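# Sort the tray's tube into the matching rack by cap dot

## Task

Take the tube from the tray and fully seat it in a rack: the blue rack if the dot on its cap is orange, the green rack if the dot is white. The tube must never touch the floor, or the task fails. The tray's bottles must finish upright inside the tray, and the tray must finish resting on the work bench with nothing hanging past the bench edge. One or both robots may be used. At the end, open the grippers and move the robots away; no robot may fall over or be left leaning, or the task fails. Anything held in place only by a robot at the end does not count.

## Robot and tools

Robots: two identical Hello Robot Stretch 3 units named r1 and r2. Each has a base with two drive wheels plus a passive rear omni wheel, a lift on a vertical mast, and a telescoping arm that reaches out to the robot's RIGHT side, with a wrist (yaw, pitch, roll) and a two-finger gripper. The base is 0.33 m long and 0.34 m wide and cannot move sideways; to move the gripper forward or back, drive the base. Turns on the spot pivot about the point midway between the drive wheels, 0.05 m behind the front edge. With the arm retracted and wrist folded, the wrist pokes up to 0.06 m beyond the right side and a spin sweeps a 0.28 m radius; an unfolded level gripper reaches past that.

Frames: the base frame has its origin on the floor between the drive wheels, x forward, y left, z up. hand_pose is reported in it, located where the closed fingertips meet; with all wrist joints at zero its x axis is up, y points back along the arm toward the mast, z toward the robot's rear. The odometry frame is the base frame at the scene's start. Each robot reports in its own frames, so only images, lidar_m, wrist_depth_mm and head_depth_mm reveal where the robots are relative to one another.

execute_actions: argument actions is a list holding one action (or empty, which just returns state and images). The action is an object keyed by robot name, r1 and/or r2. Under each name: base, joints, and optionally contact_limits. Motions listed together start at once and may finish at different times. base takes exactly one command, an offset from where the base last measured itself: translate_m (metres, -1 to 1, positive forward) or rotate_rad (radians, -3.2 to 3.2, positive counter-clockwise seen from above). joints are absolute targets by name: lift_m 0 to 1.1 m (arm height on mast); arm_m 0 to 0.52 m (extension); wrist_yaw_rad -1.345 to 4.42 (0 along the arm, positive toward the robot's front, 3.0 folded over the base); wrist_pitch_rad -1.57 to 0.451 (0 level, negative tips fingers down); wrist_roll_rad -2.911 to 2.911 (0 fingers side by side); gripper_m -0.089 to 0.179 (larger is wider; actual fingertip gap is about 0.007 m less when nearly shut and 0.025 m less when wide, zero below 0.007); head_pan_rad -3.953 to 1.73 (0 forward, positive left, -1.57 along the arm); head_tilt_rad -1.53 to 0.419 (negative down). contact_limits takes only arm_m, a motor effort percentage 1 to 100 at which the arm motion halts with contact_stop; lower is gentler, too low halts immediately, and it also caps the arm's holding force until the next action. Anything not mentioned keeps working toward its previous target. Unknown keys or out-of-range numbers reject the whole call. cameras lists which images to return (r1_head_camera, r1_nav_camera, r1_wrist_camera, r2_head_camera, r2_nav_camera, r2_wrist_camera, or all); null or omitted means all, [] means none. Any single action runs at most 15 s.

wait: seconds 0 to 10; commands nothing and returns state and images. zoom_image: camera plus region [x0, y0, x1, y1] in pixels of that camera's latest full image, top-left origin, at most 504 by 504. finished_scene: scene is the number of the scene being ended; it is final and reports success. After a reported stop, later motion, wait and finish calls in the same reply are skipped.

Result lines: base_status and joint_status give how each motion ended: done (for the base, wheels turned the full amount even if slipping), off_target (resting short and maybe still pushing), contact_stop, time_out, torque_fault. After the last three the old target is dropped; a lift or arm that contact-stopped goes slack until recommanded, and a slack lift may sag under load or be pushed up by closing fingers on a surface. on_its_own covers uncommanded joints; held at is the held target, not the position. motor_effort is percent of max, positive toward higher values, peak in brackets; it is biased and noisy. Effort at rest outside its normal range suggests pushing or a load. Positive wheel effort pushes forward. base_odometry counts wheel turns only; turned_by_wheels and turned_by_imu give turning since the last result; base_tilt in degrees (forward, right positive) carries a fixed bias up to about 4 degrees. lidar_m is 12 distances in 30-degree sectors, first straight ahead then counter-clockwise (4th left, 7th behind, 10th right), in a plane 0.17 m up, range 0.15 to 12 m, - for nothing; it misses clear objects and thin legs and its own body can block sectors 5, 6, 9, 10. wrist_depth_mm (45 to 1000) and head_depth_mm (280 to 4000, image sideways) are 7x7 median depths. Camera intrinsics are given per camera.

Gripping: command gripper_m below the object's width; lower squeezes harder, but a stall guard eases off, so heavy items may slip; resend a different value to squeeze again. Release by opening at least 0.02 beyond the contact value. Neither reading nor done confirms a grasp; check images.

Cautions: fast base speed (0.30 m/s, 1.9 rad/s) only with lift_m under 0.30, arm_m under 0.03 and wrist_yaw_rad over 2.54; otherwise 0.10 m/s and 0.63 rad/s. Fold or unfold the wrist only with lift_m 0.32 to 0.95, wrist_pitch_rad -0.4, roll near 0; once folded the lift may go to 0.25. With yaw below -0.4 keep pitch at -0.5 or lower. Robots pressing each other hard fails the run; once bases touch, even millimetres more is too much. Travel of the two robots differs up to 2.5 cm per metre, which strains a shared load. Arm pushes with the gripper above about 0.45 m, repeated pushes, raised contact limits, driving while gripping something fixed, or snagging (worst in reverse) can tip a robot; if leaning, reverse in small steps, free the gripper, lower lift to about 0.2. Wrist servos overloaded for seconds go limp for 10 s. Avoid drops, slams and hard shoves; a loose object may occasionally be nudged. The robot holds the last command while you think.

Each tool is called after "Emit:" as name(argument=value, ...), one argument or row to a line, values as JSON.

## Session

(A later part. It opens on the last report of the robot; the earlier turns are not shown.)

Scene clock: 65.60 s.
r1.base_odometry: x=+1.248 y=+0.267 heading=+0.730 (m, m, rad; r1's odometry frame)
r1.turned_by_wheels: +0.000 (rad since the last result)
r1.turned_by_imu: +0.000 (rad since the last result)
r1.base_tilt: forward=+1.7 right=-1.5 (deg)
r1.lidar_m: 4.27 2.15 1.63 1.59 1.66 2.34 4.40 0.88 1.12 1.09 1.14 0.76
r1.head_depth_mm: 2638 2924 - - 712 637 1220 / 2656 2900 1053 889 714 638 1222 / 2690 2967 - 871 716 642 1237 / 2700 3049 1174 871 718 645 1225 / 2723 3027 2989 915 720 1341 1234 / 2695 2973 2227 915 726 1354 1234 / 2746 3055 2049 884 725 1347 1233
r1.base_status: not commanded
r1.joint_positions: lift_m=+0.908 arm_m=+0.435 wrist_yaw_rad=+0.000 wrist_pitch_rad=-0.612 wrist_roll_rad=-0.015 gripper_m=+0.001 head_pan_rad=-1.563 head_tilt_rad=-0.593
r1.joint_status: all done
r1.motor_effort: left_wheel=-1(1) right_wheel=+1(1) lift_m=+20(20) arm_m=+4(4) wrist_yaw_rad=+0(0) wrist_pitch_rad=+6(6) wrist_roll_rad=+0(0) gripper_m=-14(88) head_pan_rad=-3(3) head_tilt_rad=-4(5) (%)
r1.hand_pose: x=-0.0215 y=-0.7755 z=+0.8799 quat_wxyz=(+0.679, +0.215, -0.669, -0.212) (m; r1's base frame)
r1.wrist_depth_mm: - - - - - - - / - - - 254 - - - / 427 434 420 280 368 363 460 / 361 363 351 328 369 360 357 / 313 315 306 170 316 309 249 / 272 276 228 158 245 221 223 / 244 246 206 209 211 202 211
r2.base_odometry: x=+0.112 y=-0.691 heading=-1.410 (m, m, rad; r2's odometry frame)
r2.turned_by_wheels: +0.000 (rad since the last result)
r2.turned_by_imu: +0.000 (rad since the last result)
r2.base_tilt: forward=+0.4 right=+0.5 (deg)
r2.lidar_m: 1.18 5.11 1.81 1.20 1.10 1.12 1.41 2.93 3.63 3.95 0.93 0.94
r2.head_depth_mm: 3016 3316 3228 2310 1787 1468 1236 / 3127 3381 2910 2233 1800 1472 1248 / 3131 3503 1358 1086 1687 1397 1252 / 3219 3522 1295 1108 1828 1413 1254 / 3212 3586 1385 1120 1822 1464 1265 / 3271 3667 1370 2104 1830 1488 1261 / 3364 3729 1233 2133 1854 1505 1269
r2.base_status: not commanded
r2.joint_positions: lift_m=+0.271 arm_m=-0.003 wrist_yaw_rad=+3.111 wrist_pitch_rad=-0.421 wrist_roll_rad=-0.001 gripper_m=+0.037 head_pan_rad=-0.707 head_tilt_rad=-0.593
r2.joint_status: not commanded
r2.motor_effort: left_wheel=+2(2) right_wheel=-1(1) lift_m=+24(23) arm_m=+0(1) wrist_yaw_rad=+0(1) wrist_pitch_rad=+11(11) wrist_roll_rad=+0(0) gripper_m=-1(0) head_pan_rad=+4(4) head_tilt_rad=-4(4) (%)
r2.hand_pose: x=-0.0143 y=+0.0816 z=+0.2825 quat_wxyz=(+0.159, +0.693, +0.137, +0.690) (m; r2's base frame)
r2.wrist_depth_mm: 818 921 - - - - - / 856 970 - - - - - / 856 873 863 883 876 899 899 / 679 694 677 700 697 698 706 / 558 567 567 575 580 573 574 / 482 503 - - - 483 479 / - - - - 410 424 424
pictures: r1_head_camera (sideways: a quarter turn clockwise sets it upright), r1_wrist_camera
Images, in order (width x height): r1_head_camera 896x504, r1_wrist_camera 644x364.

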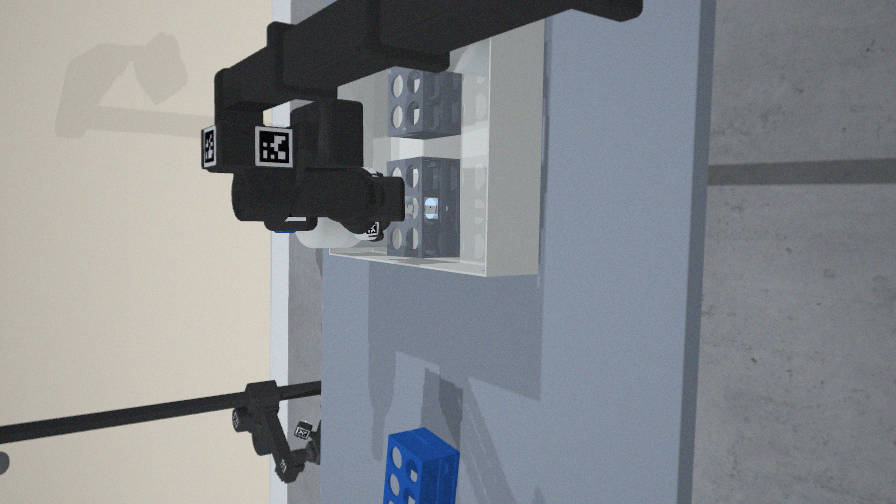

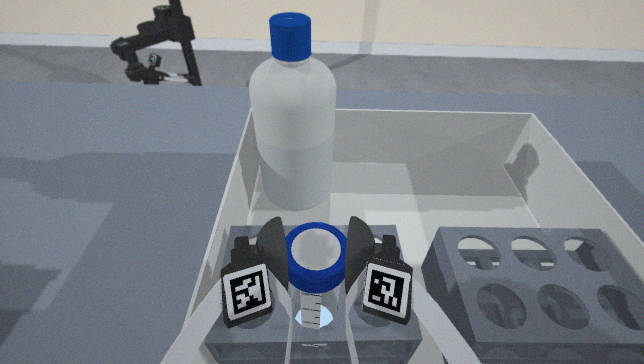

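Emit:
execute_actions(
  actions=[
    {"r1":{"joints":{"lift_m":1.09}}},
  ],
  cameras=["r1_head_camera"],
)

Emit:
execute_actions(
  actions=[
    {"r1":{"base":{"translate_m":-0.6}}},
  ],
  cameras=["r1_wrist_camera","r1_head_camera"],
)

Scene clock: 75.63 s.
r1.base_odometry: x=+1.248 y=+0.267 heading=+0.730 (m, m, rad; r1's odometry frame)
r1.turned_by_wheels: +0.000 (rad since the last result)
r1.turned_by_imu: -0.002 (rad since the last result)
r1.base_tilt: forward=+1.7 right=-1.5 (deg)
r1.lidar_m: 4.27 2.15 1.63 1.59 1.66 2.33 4.42 0.88 1.12 1.09 1.14 0.76
r1.head_depth_mm: 2683 2916 2874 711 714 640 1222 / - 2940 2918 886 713 640 1235 / - 2954 1054 884 716 641 1227 / 2670 3006 1118 873 720 642 1228 / 2745 3014 3003 910 720 1346 1234 / 2732 3005 2225 914 724 1344 1238 / 2762 3073 2068 883 724 1352 1243
r1.base_status: not commanded
r1.joint_positions: lift_m=+1.090 arm_m=+0.435 wrist_yaw_rad=+0.000 wrist_pitch_rad=-0.613 wrist_roll_rad=-0.015 gripper_m=+0.001 head_pan_rad=-1.563 head_tilt_rad=-0.593
r1.joint_status: all done
r1.motor_effort: left_wheel=-1(1) right_wheel=+1(1) lift_m=+32(33) arm_m=+4(4) wrist_yaw_rad=-1(0) wrist_pitch_rad=+7(7) wrist_roll_rad=+0(0) gripper_m=-15(14) head_pan_rad=-2(3) head_tilt_rad=-5(5) (%)
r1.hand_pose: x=-0.0215 y=-0.7754 z=+1.0613 quat_wxyz=(+0.679, +0.215, -0.669, -0.212) (m; r1's base frame)
r1.wrist_depth_mm: - - - - - - - / - - - - - - - / - - - - - - - / 611 620 631 619 630 622 645 / 531 533 537 170 505 546 549 / 460 466 477 159 484 468 475 / 393 416 403 350 398 382 421
r2.base_odometry: x=+0.112 y=-0.691 heading=-1.410 (m, m, rad; r2's odometry frame)
r2.turned_by_wheels: +0.000 (rad since the last result)
r2.turned_by_imu: -0.001 (rad since the last result)
r2.base_tilt: forward=+0.4 right=+0.5 (deg)
r2.lidar_m: 1.18 5.12 1.81 1.20 1.10 1.11 1.41 2.92 3.65 3.95 0.92 0.94
r2.head_depth_mm: 3047 3305 3223 2304 1794 1457 1243 / 3081 3437 2937 2223 1821 1469 1247 / 3147 3479 1357 1083 1710 1408 1246 / 3247 3552 1292 1103 1811 1410 1256 / 3256 3632 1372 1121 1830 1452 1252 / 3397 3683 1371 2130 1847 1490 1263 / 1318 3740 1232 2132 1853 1504 1275
r2.base_status: not commanded
r2.joint_positions: lift_m=+0.271 arm_m=-0.003 wrist_yaw_rad=+3.111 wrist_pitch_rad=-0.421 wrist_roll_rad=-0.001 gripper_m=+0.037 head_pan_rad=-0.707 head_tilt_rad=-0.593
r2.joint_status: not commanded
r2.motor_effort: left_wheel=+1(2) right_wheel=-1(1) lift_m=+23(23) arm_m=+0(0) wrist_yaw_rad=+0(0) wrist_pitch_rad=+11(11) wrist_roll_rad=+0(0) gripper_m=+0(1) head_pan_rad=+4(4) head_tilt_rad=-2(3) (%)
r2.hand_pose: x=-0.0143 y=+0.0816 z=+0.2825 quat_wxyz=(+0.159, +0.693, +0.137, +0.690) (m; r2's base frame)
r2.wrist_depth_mm: 821 928 - - - - - / 860 966 - - - - - / 874 860 868 880 917 882 902 / 681 685 697 683 689 702 699 / 567 565 563 567 587 569 582 / 472 512 - - - 487 484 / - - - - 409 423 426
pictures: r1_head_camera (sideways: a quarter turn clockwise sets it upright)
Images, in order (width x height): r1_head_camera 896x504.

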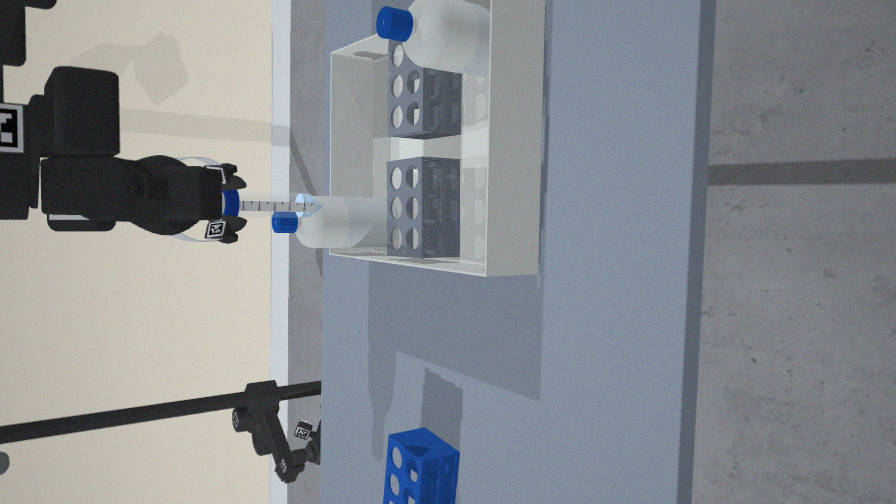

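Scene clock: 82.70 s.
r1.base_odometry: x=+0.801 y=-0.132 heading=+0.729 (m, m, rad; r1's odometry frame)
r1.turned_by_wheels: +0.000 (rad since the last result)
r1.turned_by_imu: -0.002 (rad since the last result)
r1.base_tilt: forward=+1.7 right=-1.5 (deg)
r1.lidar_m: 4.85 2.20 1.65 1.60 1.68 2.36 3.83 3.97 0.45 1.07 1.12 1.29
r1.head_depth_mm: 2621 2914 2956 938 711 621 780 / - 2933 2951 901 712 623 1230 / - 2934 1169 857 717 623 1219 / 2696 2990 2956 872 718 626 1224 / 2688 2940 3005 908 722 642 1234 / 2715 3044 3008 917 724 646 1229 / 2727 3003 3003 883 725 648 1236
r1.base_status: done
r1.joint_positions: lift_m=+1.090 arm_m=+0.435 wrist_yaw_rad=+0.000 wrist_pitch_rad=-0.613 wrist_roll_rad=-0.015 gripper_m=+0.001 head_pan_rad=-1.563 head_tilt_rad=-0.593
r1.joint_status: not commanded
r1.motor_effort: left_wheel=-1(7) right_wheel=+1(4) lift_m=+32(32) arm_m=+4(4) wrist_yaw_rad=+0(1) wrist_pitch_rad=+7(7) wrist_roll_rad=+0(0) gripper_m=-15(15) head_pan_rad=-3(3) head_tilt_rad=-4(4) (%)
r1.hand_pose: x=-0.0215 y=-0.7754 z=+1.0613 quat_wxyz=(+0.679, +0.215, -0.669, -0.212) (m; r1's base frame)
r1.wrist_depth_mm: - - - - - - - / - - - - - - - / - - - - - - - / 597 617 622 628 631 - - / 491 525 535 170 536 - - / 440 468 477 159 487 - - / 405 414 411 384 421 - -
r2.base_odometry: x=+0.112 y=-0.691 heading=-1.410 (m, m, rad; r2's odometry frame)
r2.turned_by_wheels: +0.000 (rad since the last result)
r2.turned_by_imu: -0.001 (rad since the last result)
r2.base_tilt: forward=+0.4 right=+0.5 (deg)
r2.lidar_m: 1.19 5.11 1.81 1.19 1.11 1.12 1.41 2.94 3.62 3.96 0.93 0.95
r2.head_depth_mm: 3043 3283 3274 2298 1788 1469 1241 / 3152 3441 2936 2240 1804 1468 1248 / 3177 3544 1360 1084 1704 1408 1254 / 3284 3569 1299 1106 1802 1415 1254 / 3291 3633 1379 1127 1825 1447 1252 / 3305 3692 1367 2136 1830 1499 1272 / 3397 3837 1237 2101 1851 1505 1261
r2.base_status: not commanded
r2.joint_positions: lift_m=+0.271 arm_m=-0.003 wrist_yaw_rad=+3.111 wrist_pitch_rad=-0.421 wrist_roll_rad=-0.001 gripper_m=+0.037 head_pan_rad=-0.707 head_tilt_rad=-0.593
r2.joint_status: not commanded
r2.motor_effort: left_wheel=+1(2) right_wheel=-1(1) lift_m=+23(24) arm_m=-1(0) wrist_yaw_rad=-1(0) wrist_pitch_rad=+11(11) wrist_roll_rad=+1(1) gripper_m=-1(0) head_pan_rad=+3(4) head_tilt_rad=-3(3) (%)
r2.hand_pose: x=-0.0143 y=+0.0816 z=+0.2825 quat_wxyz=(+0.159, +0.693, +0.137, +0.690) (m; r2's base frame)
r2.wrist_depth_mm: 803 946 - - - - - / 872 981 - - - - - / 865 876 870 891 868 894 879 / 673 690 687 701 698 710 709 / 571 556 565 575 588 579 592 / 482 500 - - - 483 488 / - - - - 413 426 422
pictures: r1_head_camera (sideways: a quarter turn clockwise sets it upright), r1_wrist_camera
Images, in order (width x height): r1_head_camera 896x504, r1_wrist_camera 644x364.

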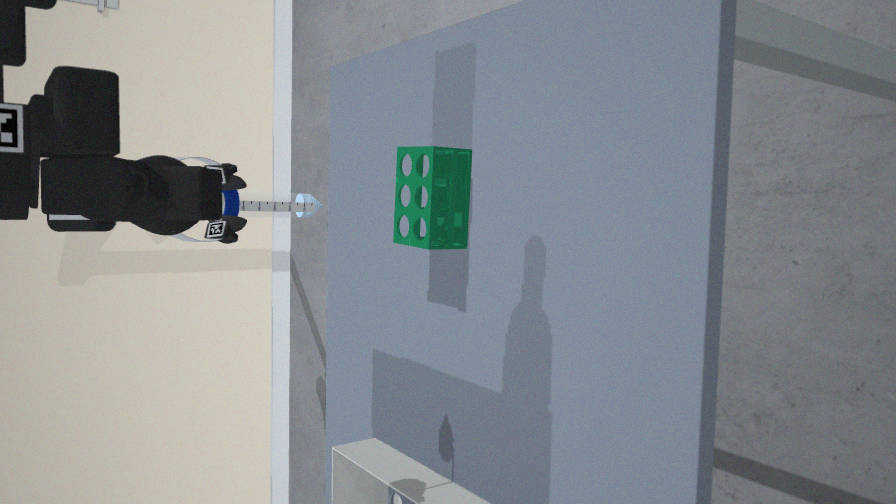

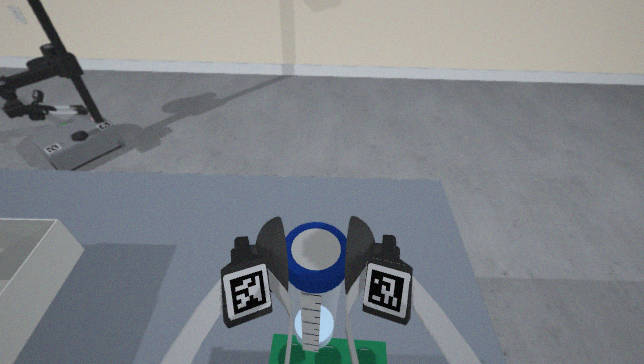

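Emit:
execute_actions(
  actions=[
    {"r1":{"base":{"translate_m":-0.014},"joints":{"lift_m":0.965,"arm_m":0.462}}},
  ],
  cameras=["r1_wrist_camera","r1_head_camera"],
)

Emit:
zoom_image(
  camera="r1_head_camera",
  region=[300,130,500,290],
)

Scene clock: 92.50 s.
r1.base_odometry: x=+0.790 y=-0.142 heading=+0.729 (m, m, rad; r1's odometry frame)
r1.turned_by_wheels: +0.000 (rad since the last result)
r1.turned_by_imu: -0.001 (rad since the last result)
r1.base_tilt: forward=+1.7 right=-1.6 (deg)
r1.lidar_m: 4.88 2.21 1.65 1.60 1.68 2.36 3.79 3.99 0.44 1.07 1.12 1.30
r1.head_depth_mm: 2613 2786 2650 1488 711 622 1147 / 2640 - 2936 899 717 621 1201 / 2680 - 1106 861 718 623 1224 / 2712 2952 2955 872 719 626 1229 / 2702 2998 2995 912 723 644 1233 / 2694 3038 3002 916 721 646 1231 / 2721 3022 3013 893 728 649 1232
r1.base_status: done
r1.joint_positions: lift_m=+0.965 arm_m=+0.462 wrist_yaw_rad=+0.000 wrist_pitch_rad=-0.614 wrist_roll_rad=-0.015 gripper_m=+0.001 head_pan_rad=-1.563 head_tilt_rad=-0.593
r1.joint_status: all done
r1.motor_effort: left_wheel=-1(5) right_wheel=+1(3) lift_m=+20(26) arm_m=+4(5) wrist_yaw_rad=-1(0) wrist_pitch_rad=+7(7) wrist_roll_rad=+0(0) gripper_m=-15(15) head_pan_rad=-3(3) head_tilt_rad=-4(5) (%)
r1.hand_pose: x=-0.0215 y=-0.8023 z=+0.9367 quat_wxyz=(+0.679, +0.215, -0.669, -0.212) (m; r1's base frame)
r1.wrist_depth_mm: - - - - - - - / - - - - - - - / 526 524 - - - - - / 438 443 437 446 453 - - / 381 380 383 171 392 - - / 334 333 344 159 351 350 - / 296 299 285 245 290 305 -
r2.base_odometry: x=+0.112 y=-0.691 heading=-1.410 (m, m, rad; r2's odometry frame)
r2.turned_by_wheels: +0.000 (rad since the last result)
r2.turned_by_imu: -0.001 (rad since the last result)
r2.base_tilt: forward=+0.4 right=+0.5 (deg)
r2.lidar_m: 1.18 5.09 1.81 1.19 1.11 1.12 1.41 2.93 3.65 3.95 0.92 0.94
r2.head_depth_mm: 3035 3329 3226 2290 1781 1470 1244 / 3092 3433 2949 2237 1820 1480 1248 / 3136 3485 1350 1085 1703 1400 1243 / 3201 3528 1291 1106 1803 1419 1257 / 3315 3620 1380 1118 1828 1446 1257 / 3369 3709 1379 2095 1831 1503 1255 / 3389 3730 1238 2146 1848 1510 1267
r2.base_status: not commanded
r2.joint_positions: lift_m=+0.271 arm_m=-0.003 wrist_yaw_rad=+3.111 wrist_pitch_rad=-0.421 wrist_roll_rad=-0.001 gripper_m=+0.037 head_pan_rad=-0.707 head_tilt_rad=-0.593
r2.joint_status: not commanded
r2.motor_effort: left_wheel=+2(2) right_wheel=-1(1) lift_m=+23(23) arm_m=-1(0) wrist_yaw_rad=-1(0) wrist_pitch_rad=+11(11) wrist_roll_rad=+0(0) gripper_m=-1(0) head_pan_rad=+4(3) head_tilt_rad=-3(3) (%)
r2.hand_pose: x=-0.0143 y=+0.0816 z=+0.2825 quat_wxyz=(+0.159, +0.693, +0.137, +0.690) (m; r2's base frame)
r2.wrist_depth_mm: 841 933 - - - - - / 889 976 - - - - - / 859 889 858 869 879 877 909 / 693 683 696 687 684 705 713 / 557 560 567 567 579 570 584 / 484 499 - - - 484 491 / - - - - 418 422 425
pictures: r1_head_camera (sideways: a quarter turn clockwise sets it upright), r1_wrist_camera
Images, in order (width x height): r1_head_camera 896x504, r1_wrist_camera 644x364.

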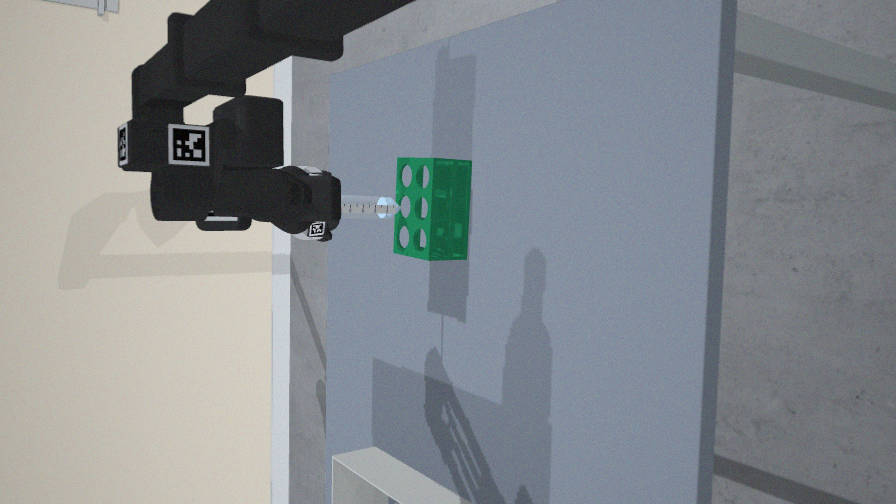

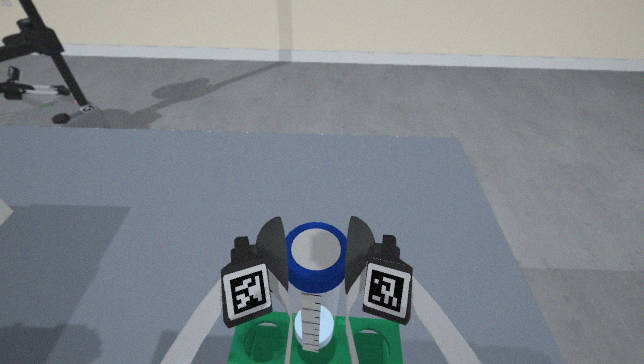

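Region (300, 130, 500, 290) of r1_head_camera's 896x504 image, scaled by 2.520, with more detail than that image has; it fills the top 403 rows of this view, and the rest is white.

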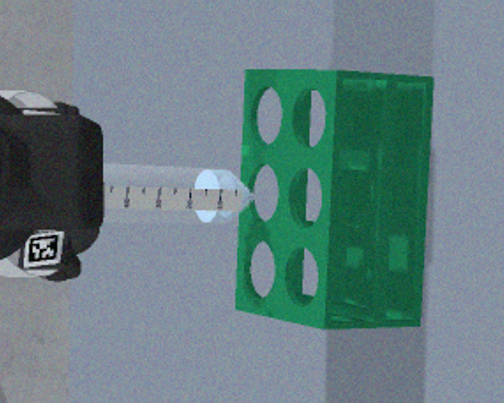

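Emit:
execute_actions(
  actions=[
    {"r1":{"joints":{"lift_m":0.935}}},
  ],
  cameras=["r1_wrist_camera","r1_head_camera"],
)

Emit:
zoom_image(
  camera="r1_head_camera",
  region=[300,130,500,290],
)

Scene clock: 97.87 s.
r1.base_odometry: x=+0.790 y=-0.142 heading=+0.729 (m, m, rad; r1's odometry frame)
r1.turned_by_wheels: +0.000 (rad since the last result)
r1.turned_by_imu: -0.001 (rad since the last result)
r1.base_tilt: forward=+1.7 right=-1.5 (deg)
r1.lidar_m: 4.88 2.21 1.65 1.61 1.69 2.36 3.80 3.97 0.45 1.07 1.12 1.30
r1.head_depth_mm: 2643 2857 - 896 712 620 1149 / 2628 2826 1155 899 715 623 1201 / 2659 2838 1107 858 719 624 1230 / 2653 2962 2979 870 720 628 1233 / 2684 3017 2970 913 721 644 1230 / 2732 3026 3023 913 722 646 1234 / 2722 3062 3029 891 728 646 1235
r1.base_status: not commanded
r1.joint_positions: lift_m=+0.935 arm_m=+0.462 wrist_yaw_rad=+0.000 wrist_pitch_rad=-0.614 wrist_roll_rad=-0.015 gripper_m=+0.001 head_pan_rad=-1.563 head_tilt_rad=-0.593
r1.joint_status: all done
r1.motor_effort: left_wheel=-2(2) right_wheel=+1(1) lift_m=+20(22) arm_m=+4(4) wrist_yaw_rad=-1(1) wrist_pitch_rad=+7(7) wrist_roll_rad=+0(0) gripper_m=-14(15) head_pan_rad=-4(3) head_tilt_rad=-4(5) (%)
r1.hand_pose: x=-0.0215 y=-0.8023 z=+0.9067 quat_wxyz=(+0.679, +0.215, -0.669, -0.212) (m; r1's base frame)
r1.wrist_depth_mm: - - - - - - - / - - - - - - - / 467 481 482 489 491 - - / 399 402 407 406 412 - - / 344 343 347 170 355 368 - / 299 302 313 158 319 309 - / 267 270 248 213 263 276 984
r2.base_odometry: x=+0.112 y=-0.691 heading=-1.410 (m, m, rad; r2's odometry frame)
r2.turned_by_wheels: +0.000 (rad since the last result)
r2.turned_by_imu: -0.001 (rad since the last result)
r2.base_tilt: forward=+0.4 right=+0.5 (deg)
r2.lidar_m: 1.19 5.10 1.81 1.20 1.11 1.11 1.41 2.93 3.65 3.95 0.93 0.94
r2.head_depth_mm: 3044 3353 3291 2320 1790 1465 1243 / 3071 3465 2941 2254 1793 1478 1245 / 3138 3450 1360 1085 1705 1409 1246 / 3156 3529 1298 1109 1818 1416 1255 / 3298 3631 1378 1127 1841 1456 1257 / 3346 3740 1366 2121 1844 1496 1261 / 3395 3787 1227 2139 1836 1503 1275
r2.base_status: not commanded
r2.joint_positions: lift_m=+0.271 arm_m=-0.003 wrist_yaw_rad=+3.111 wrist_pitch_rad=-0.421 wrist_roll_rad=-0.001 gripper_m=+0.037 head_pan_rad=-0.707 head_tilt_rad=-0.593
r2.joint_status: not commanded
r2.motor_effort: left_wheel=+2(1) right_wheel=-1(1) lift_m=+23(24) arm_m=+0(0) wrist_yaw_rad=+0(1) wrist_pitch_rad=+11(11) wrist_roll_rad=+0(0) gripper_m=+0(0) head_pan_rad=+4(4) head_tilt_rad=-3(3) (%)
r2.hand_pose: x=-0.0143 y=+0.0816 z=+0.2825 quat_wxyz=(+0.159, +0.693, +0.137, +0.690) (m; r2's base frame)
r2.wrist_depth_mm: 834 921 - - - - - / 888 948 - - - - - / 864 868 866 883 888 894 906 / 701 685 702 702 686 701 683 / 561 574 559 565 575 573 571 / 475 507 - - - 494 488 / - - - - 412 429 422
pictures: r1_head_camera (sideways: a quarter turn clockwise sets it upright), r1_wrist_camera
Images, in order (width x height): r1_head_camera 896x504, r1_wrist_camera 644x364.

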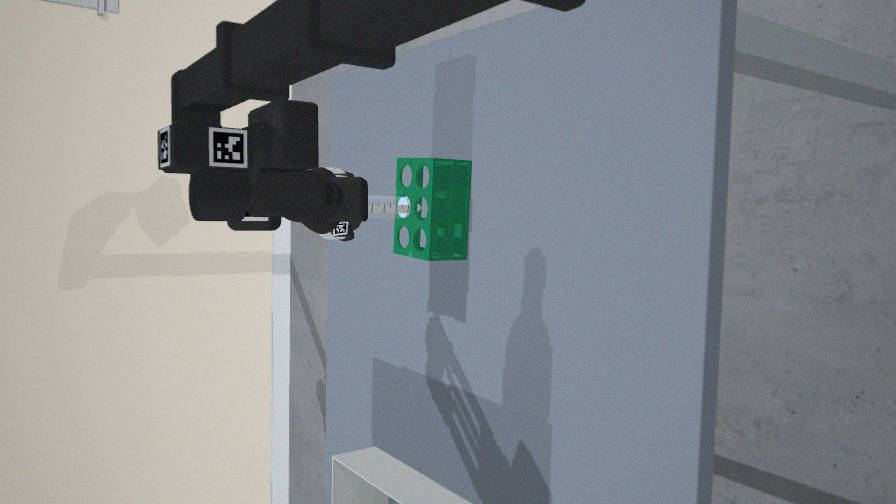

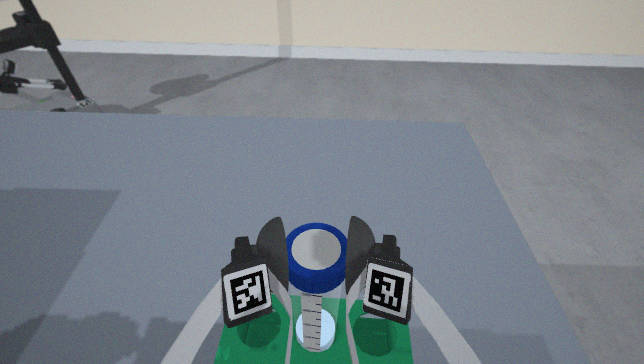

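Region (300, 130, 500, 290) of r1_head_camera's 896x504 image, scaled by 2.520, with more detail than that image has; it fills the top 403 rows of this view, and the rest is white.

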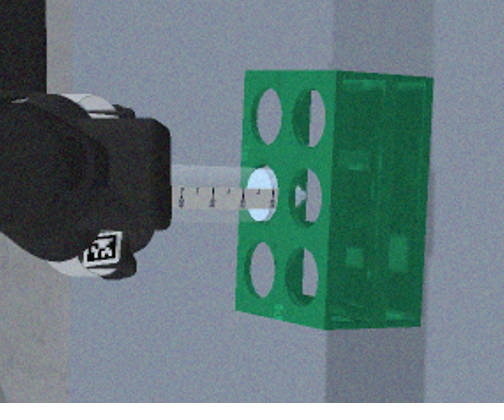

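Emit:
execute_actions(
  actions=[
    {"r1":{"joints":{"lift_m":0.897}}},
  ],
  cameras=["r1_wrist_camera"],
)

Emit:
execute_actions(
  actions=[
    {"r1":{"joints":{"gripper_m":0.07}}},
  ],
  cameras=[],
)

Emit:
execute_actions(
  actions=[
    {"r1":{"joints":{"arm_m":0.28,"lift_m":0.905}}},
  ],
  cameras=["r1_wrist_camera"],
)

Scene clock: 102.60 s.
r1.base_odometry: x=+0.790 y=-0.142 heading=+0.729 (m, m, rad; r1's odometry frame)
r1.turned_by_wheels: +0.000 (rad since the last result)
r1.turned_by_imu: -0.001 (rad since the last result)
r1.base_tilt: forward=+1.7 right=-1.5 (deg)
r1.lidar_m: 4.87 2.20 1.65 1.60 1.69 2.36 3.80 4.01 0.45 1.06 1.12 1.30
r1.head_depth_mm: 2609 2889 3069 - 714 622 1161 / 2683 2837 1100 900 717 623 1197 / 2671 2921 - 857 717 626 1222 / 2678 3005 2997 872 719 625 1226 / 2691 2969 2999 912 720 643 1237 / 2709 2988 3017 914 726 647 1236 / 2737 3025 2997 895 724 647 1234
r1.base_status: not commanded
r1.joint_positions: lift_m=+0.897 arm_m=+0.462 wrist_yaw_rad=+0.000 wrist_pitch_rad=-0.583 wrist_roll_rad=-0.015 gripper_m=+0.001 head_pan_rad=-1.563 head_tilt_rad=-0.593
r1.joint_status: all done
r1.motor_effort: left_wheel=-2(1) right_wheel=+1(1) lift_m=+16(21) arm_m=+4(4) wrist_yaw_rad=+0(0) wrist_pitch_rad=-8(9) wrist_roll_rad=+0(0) gripper_m=-15(15) head_pan_rad=-3(3) head_tilt_rad=-4(4) (%)
r1.hand_pose: x=-0.0215 y=-0.8073 z=+0.8749 quat_wxyz=(+0.682, +0.205, -0.672, -0.202) (m; r1's base frame)
r1.wrist_depth_mm: - - - - - - - / - - - - - - - / 436 442 450 447 455 - - / 363 368 370 374 380 402 - / 309 311 317 173 321 320 - / 272 272 279 156 287 279 - / 241 242 186 186 197 248 253
r2.base_odometry: x=+0.112 y=-0.691 heading=-1.410 (m, m, rad; r2's odometry frame)
r2.turned_by_wheels: +0.000 (rad since the last result)
r2.turned_by_imu: -0.001 (rad since the last result)
r2.base_tilt: forward=+0.4 right=+0.5 (deg)
r2.lidar_m: 1.18 5.11 1.81 1.20 1.10 1.12 1.41 2.94 3.65 3.95 0.93 0.94
r2.head_depth_mm: 3022 3347 3231 2325 1781 1465 1242 / 3129 3413 2942 2221 1803 1466 1250 / 3223 3484 1355 1085 1709 1410 1245 / 3216 3598 1297 1110 1827 1412 1256 / 3300 3676 1387 1123 1824 1451 1256 / 3348 3667 1368 2108 1841 1488 1268 / 3389 3809 1232 2139 1854 1504 1271
r2.base_status: not commanded
r2.joint_positions: lift_m=+0.271 arm_m=-0.003 wrist_yaw_rad=+3.111 wrist_pitch_rad=-0.421 wrist_roll_rad=-0.001 gripper_m=+0.037 head_pan_rad=-0.707 head_tilt_rad=-0.593
r2.joint_status: not commanded
r2.motor_effort: left_wheel=+1(1) right_wheel=-1(1) lift_m=+23(23) arm_m=-1(0) wrist_yaw_rad=-1(1) wrist_pitch_rad=+11(11) wrist_roll_rad=+0(0) gripper_m=-1(0) head_pan_rad=+4(4) head_tilt_rad=-2(4) (%)
r2.hand_pose: x=-0.0143 y=+0.0816 z=+0.2825 quat_wxyz=(+0.159, +0.693, +0.137, +0.690) (m; r2's base frame)
r2.wrist_depth_mm: 837 923 - - - - - / 867 968 - - - - - / 886 864 870 891 896 898 918 / 670 674 674 695 704 695 702 / 571 565 568 565 590 575 577 / 474 495 - - - 485 493 / - - - - 408 423 424
pictures: r1_wrist_camera
Images, in order (width x height): r1_wrist_camera 644x364.

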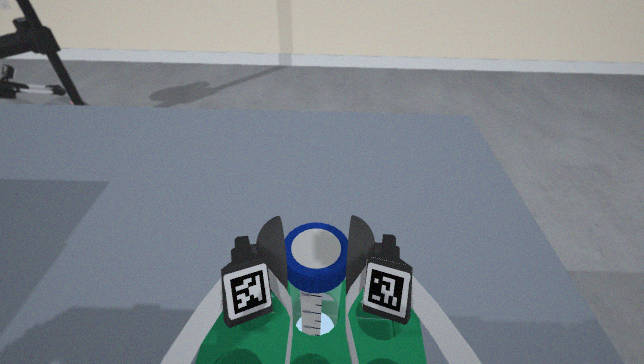

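Scene clock: 103.80 s.
r1.base_odometry: x=+0.790 y=-0.142 heading=+0.729 (m, m, rad; r1's odometry frame)
r1.turned_by_wheels: +0.000 (rad since the last result)
r1.turned_by_imu: +0.000 (rad since the last result)
r1.base_tilt: forward=+1.7 right=-1.5 (deg)
r1.lidar_m: 4.87 2.20 1.65 1.61 1.68 2.36 3.81 4.00 0.45 1.07 1.12 1.30
r1.head_depth_mm: 2600 2898 3059 - 712 621 1150 / 2673 2848 1103 898 712 623 1201 / 2623 2856 - 854 718 626 1226 / 2708 2949 2972 869 717 628 1230 / 2713 2994 2975 914 722 644 1223 / 2703 2978 3017 916 725 643 1230 / 2740 3016 3048 892 727 647 1243
r1.base_status: not commanded
r1.joint_positions: lift_m=+0.897 arm_m=+0.462 wrist_yaw_rad=+0.000 wrist_pitch_rad=-0.611 wrist_roll_rad=-0.015 gripper_m=+0.070 head_pan_rad=-1.563 head_tilt_rad=-0.593
r1.joint_status: all done
r1.motor_effort: left_wheel=-1(2) right_wheel=+1(1) lift_m=+20(20) arm_m=+4(4) wrist_yaw_rad=+1(1) wrist_pitch_rad=+5(9) wrist_roll_rad=-1(0) gripper_m=+1(80) head_pan_rad=-3(3) head_tilt_rad=-4(5) (%)
r1.hand_pose: x=-0.0215 y=-0.8028 z=+0.8693 quat_wxyz=(+0.680, +0.214, -0.669, -0.211) (m; r1's base frame)
r1.wrist_depth_mm: - - - - - - - / - - - - - - - / 414 415 421 424 433 - - / 344 346 350 357 358 372 - / 298 299 309 162 317 309 - / 262 265 234 207 - 271 - / 233 234 189 185 202 242 248
r2.base_odometry: x=+0.112 y=-0.691 heading=-1.410 (m, m, rad; r2's odometry frame)
r2.turned_by_wheels: +0.000 (rad since the last result)
r2.turned_by_imu: +0.000 (rad since the last result)
r2.base_tilt: forward=+0.4 right=+0.5 (deg)
r2.lidar_m: 1.19 5.12 1.81 1.20 1.10 1.11 1.40 2.94 3.65 3.93 0.92 0.94
r2.head_depth_mm: 3020 3359 3236 2322 1798 1473 1246 / 3087 3406 2924 2244 1802 1475 1244 / 3202 3507 1355 1081 1707 1403 1245 / 3183 3568 1300 1106 1816 1417 1256 / 3314 3630 1377 1114 1835 1450 1255 / 3375 3743 1371 2117 1832 1501 1260 / 3417 3784 1230 2146 1853 1503 1263
r2.base_status: not commanded
r2.joint_positions: lift_m=+0.271 arm_m=-0.003 wrist_yaw_rad=+3.111 wrist_pitch_rad=-0.421 wrist_roll_rad=-0.001 gripper_m=+0.037 head_pan_rad=-0.707 head_tilt_rad=-0.593
r2.joint_status: not commanded
r2.motor_effort: left_wheel=+1(1) right_wheel=-1(1) lift_m=+23(23) arm_m=+0(1) wrist_yaw_rad=+0(0) wrist_pitch_rad=+11(11) wrist_roll_rad=+1(0) gripper_m=-1(1) head_pan_rad=+4(4) head_tilt_rad=-4(4) (%)
r2.hand_pose: x=-0.0143 y=+0.0816 z=+0.2825 quat_wxyz=(+0.159, +0.693, +0.137, +0.690) (m; r2's base frame)
r2.wrist_depth_mm: 831 936 - - - - - / 881 976 - - - - - / 856 859 887 883 884 872 879 / 695 694 675 697 685 697 697 / 569 568 561 564 575 581 582 / 480 500 - - - 486 487 / - - - - 407 423 421
pictures: none
No camera images: the call's "cameras" was empty. Leave "cameras" out to get every camera's image.

Scene clock: 106.40 s.
r1.base_odometry: x=+0.790 y=-0.142 heading=+0.729 (m, m, rad; r1's odometry frame)
r1.turned_by_wheels: +0.000 (rad since the last result)
r1.turned_by_imu: -0.001 (rad since the last result)
r1.base_tilt: forward=+1.7 right=-1.5 (deg)
r1.lidar_m: 4.87 2.20 1.65 1.61 1.68 2.35 3.79 3.97 0.45 1.07 1.12 1.30
r1.head_depth_mm: 2629 2956 3062 - 692 621 1142 / 2632 2915 3123 - 717 622 1193 / 2664 2973 3182 - 717 626 1229 / 2677 2955 2968 868 718 626 1227 / 2706 3032 2954 910 720 643 1238 / 2726 3008 2996 915 725 647 1239 / 2756 3023 2968 889 725 648 1239
r1.base_status: not commanded
r1.joint_positions: lift_m=+0.905 arm_m=+0.280 wrist_yaw_rad=+0.000 wrist_pitch_rad=-0.612 wrist_roll_rad=-0.015 gripper_m=+0.070 head_pan_rad=-1.563 head_tilt_rad=-0.593
r1.joint_status: all done
r1.motor_effort: left_wheel=-1(2) right_wheel=+1(1) lift_m=+31(32) arm_m=-3(10) wrist_yaw_rad=+0(0) wrist_pitch_rad=+6(6) wrist_roll_rad=+0(0) gripper_m=+0(0) head_pan_rad=-3(2) head_tilt_rad=-4(5) (%)
r1.hand_pose: x=-0.0215 y=-0.6211 z=+0.8766 quat_wxyz=(+0.679, +0.215, -0.669, -0.212) (m; r1's base frame)
r1.wrist_depth_mm: - - - - - - - / 469 537 544 541 556 - - / 415 429 434 344 446 - - / 357 361 353 314 371 395 - / 308 308 320 317 325 318 - / 269 273 273 276 - 281 - / 240 241 241 244 247 249 262
r2.base_odometry: x=+0.112 y=-0.691 heading=-1.410 (m, m, rad; r2's odometry frame)
r2.turned_by_wheels: +0.000 (rad since the last result)
r2.turned_by_imu: +0.000 (rad since the last result)
r2.base_tilt: forward=+0.4 right=+0.4 (deg)
r2.lidar_m: 1.19 5.13 1.81 1.20 1.10 1.11 1.40 2.93 3.65 3.95 0.93 0.94
r2.head_depth_mm: 3021 3385 3250 2329 1809 1474 1249 / 3118 3396 2965 2236 1792 1482 1241 / 3208 3513 1353 1089 1705 1398 1239 / 3207 3523 1297 1109 1839 1413 1247 / 3290 3602 1385 1125 1826 1460 1257 / 3327 3737 1367 2133 1846 1499 1261 / 3415 3743 1234 2114 1868 1504 1272
r2.base_status: not commanded
r2.joint_positions: lift_m=+0.271 arm_m=-0.003 wrist_yaw_rad=+3.111 wrist_pitch_rad=-0.421 wrist_roll_rad=-0.001 gripper_m=+0.037 head_pan_rad=-0.707 head_tilt_rad=-0.593
r2.joint_status: not commanded
r2.motor_effort: left_wheel=+2(2) right_wheel=-1(1) lift_m=+23(24) arm_m=+0(1) wrist_yaw_rad=-1(1) wrist_pitch_rad=+11(12) wrist_roll_rad=+1(0) gripper_m=+0(1) head_pan_rad=+4(4) head_tilt_rad=-2(3) (%)
r2.hand_pose: x=-0.0143 y=+0.0816 z=+0.2825 quat_wxyz=(+0.159, +0.693, +0.137, +0.690) (m; r2's base frame)
r2.wrist_depth_mm: 829 926 - - - - - / 857 986 - - - - - / 861 859 858 885 881 884 896 / 678 687 685 710 690 695 709 / 568 566 566 583 586 575 565 / 481 504 - - - 486 491 / - - - - 409 426 423
pictures: r1_wrist_camera
Images, in order (width x height): r1_wrist_camera 644x364.

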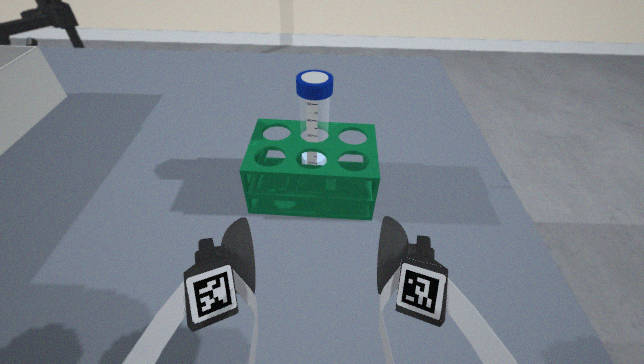

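Emit:
finished_scene(
  scene=2,
)

The scene is finished: the task was done.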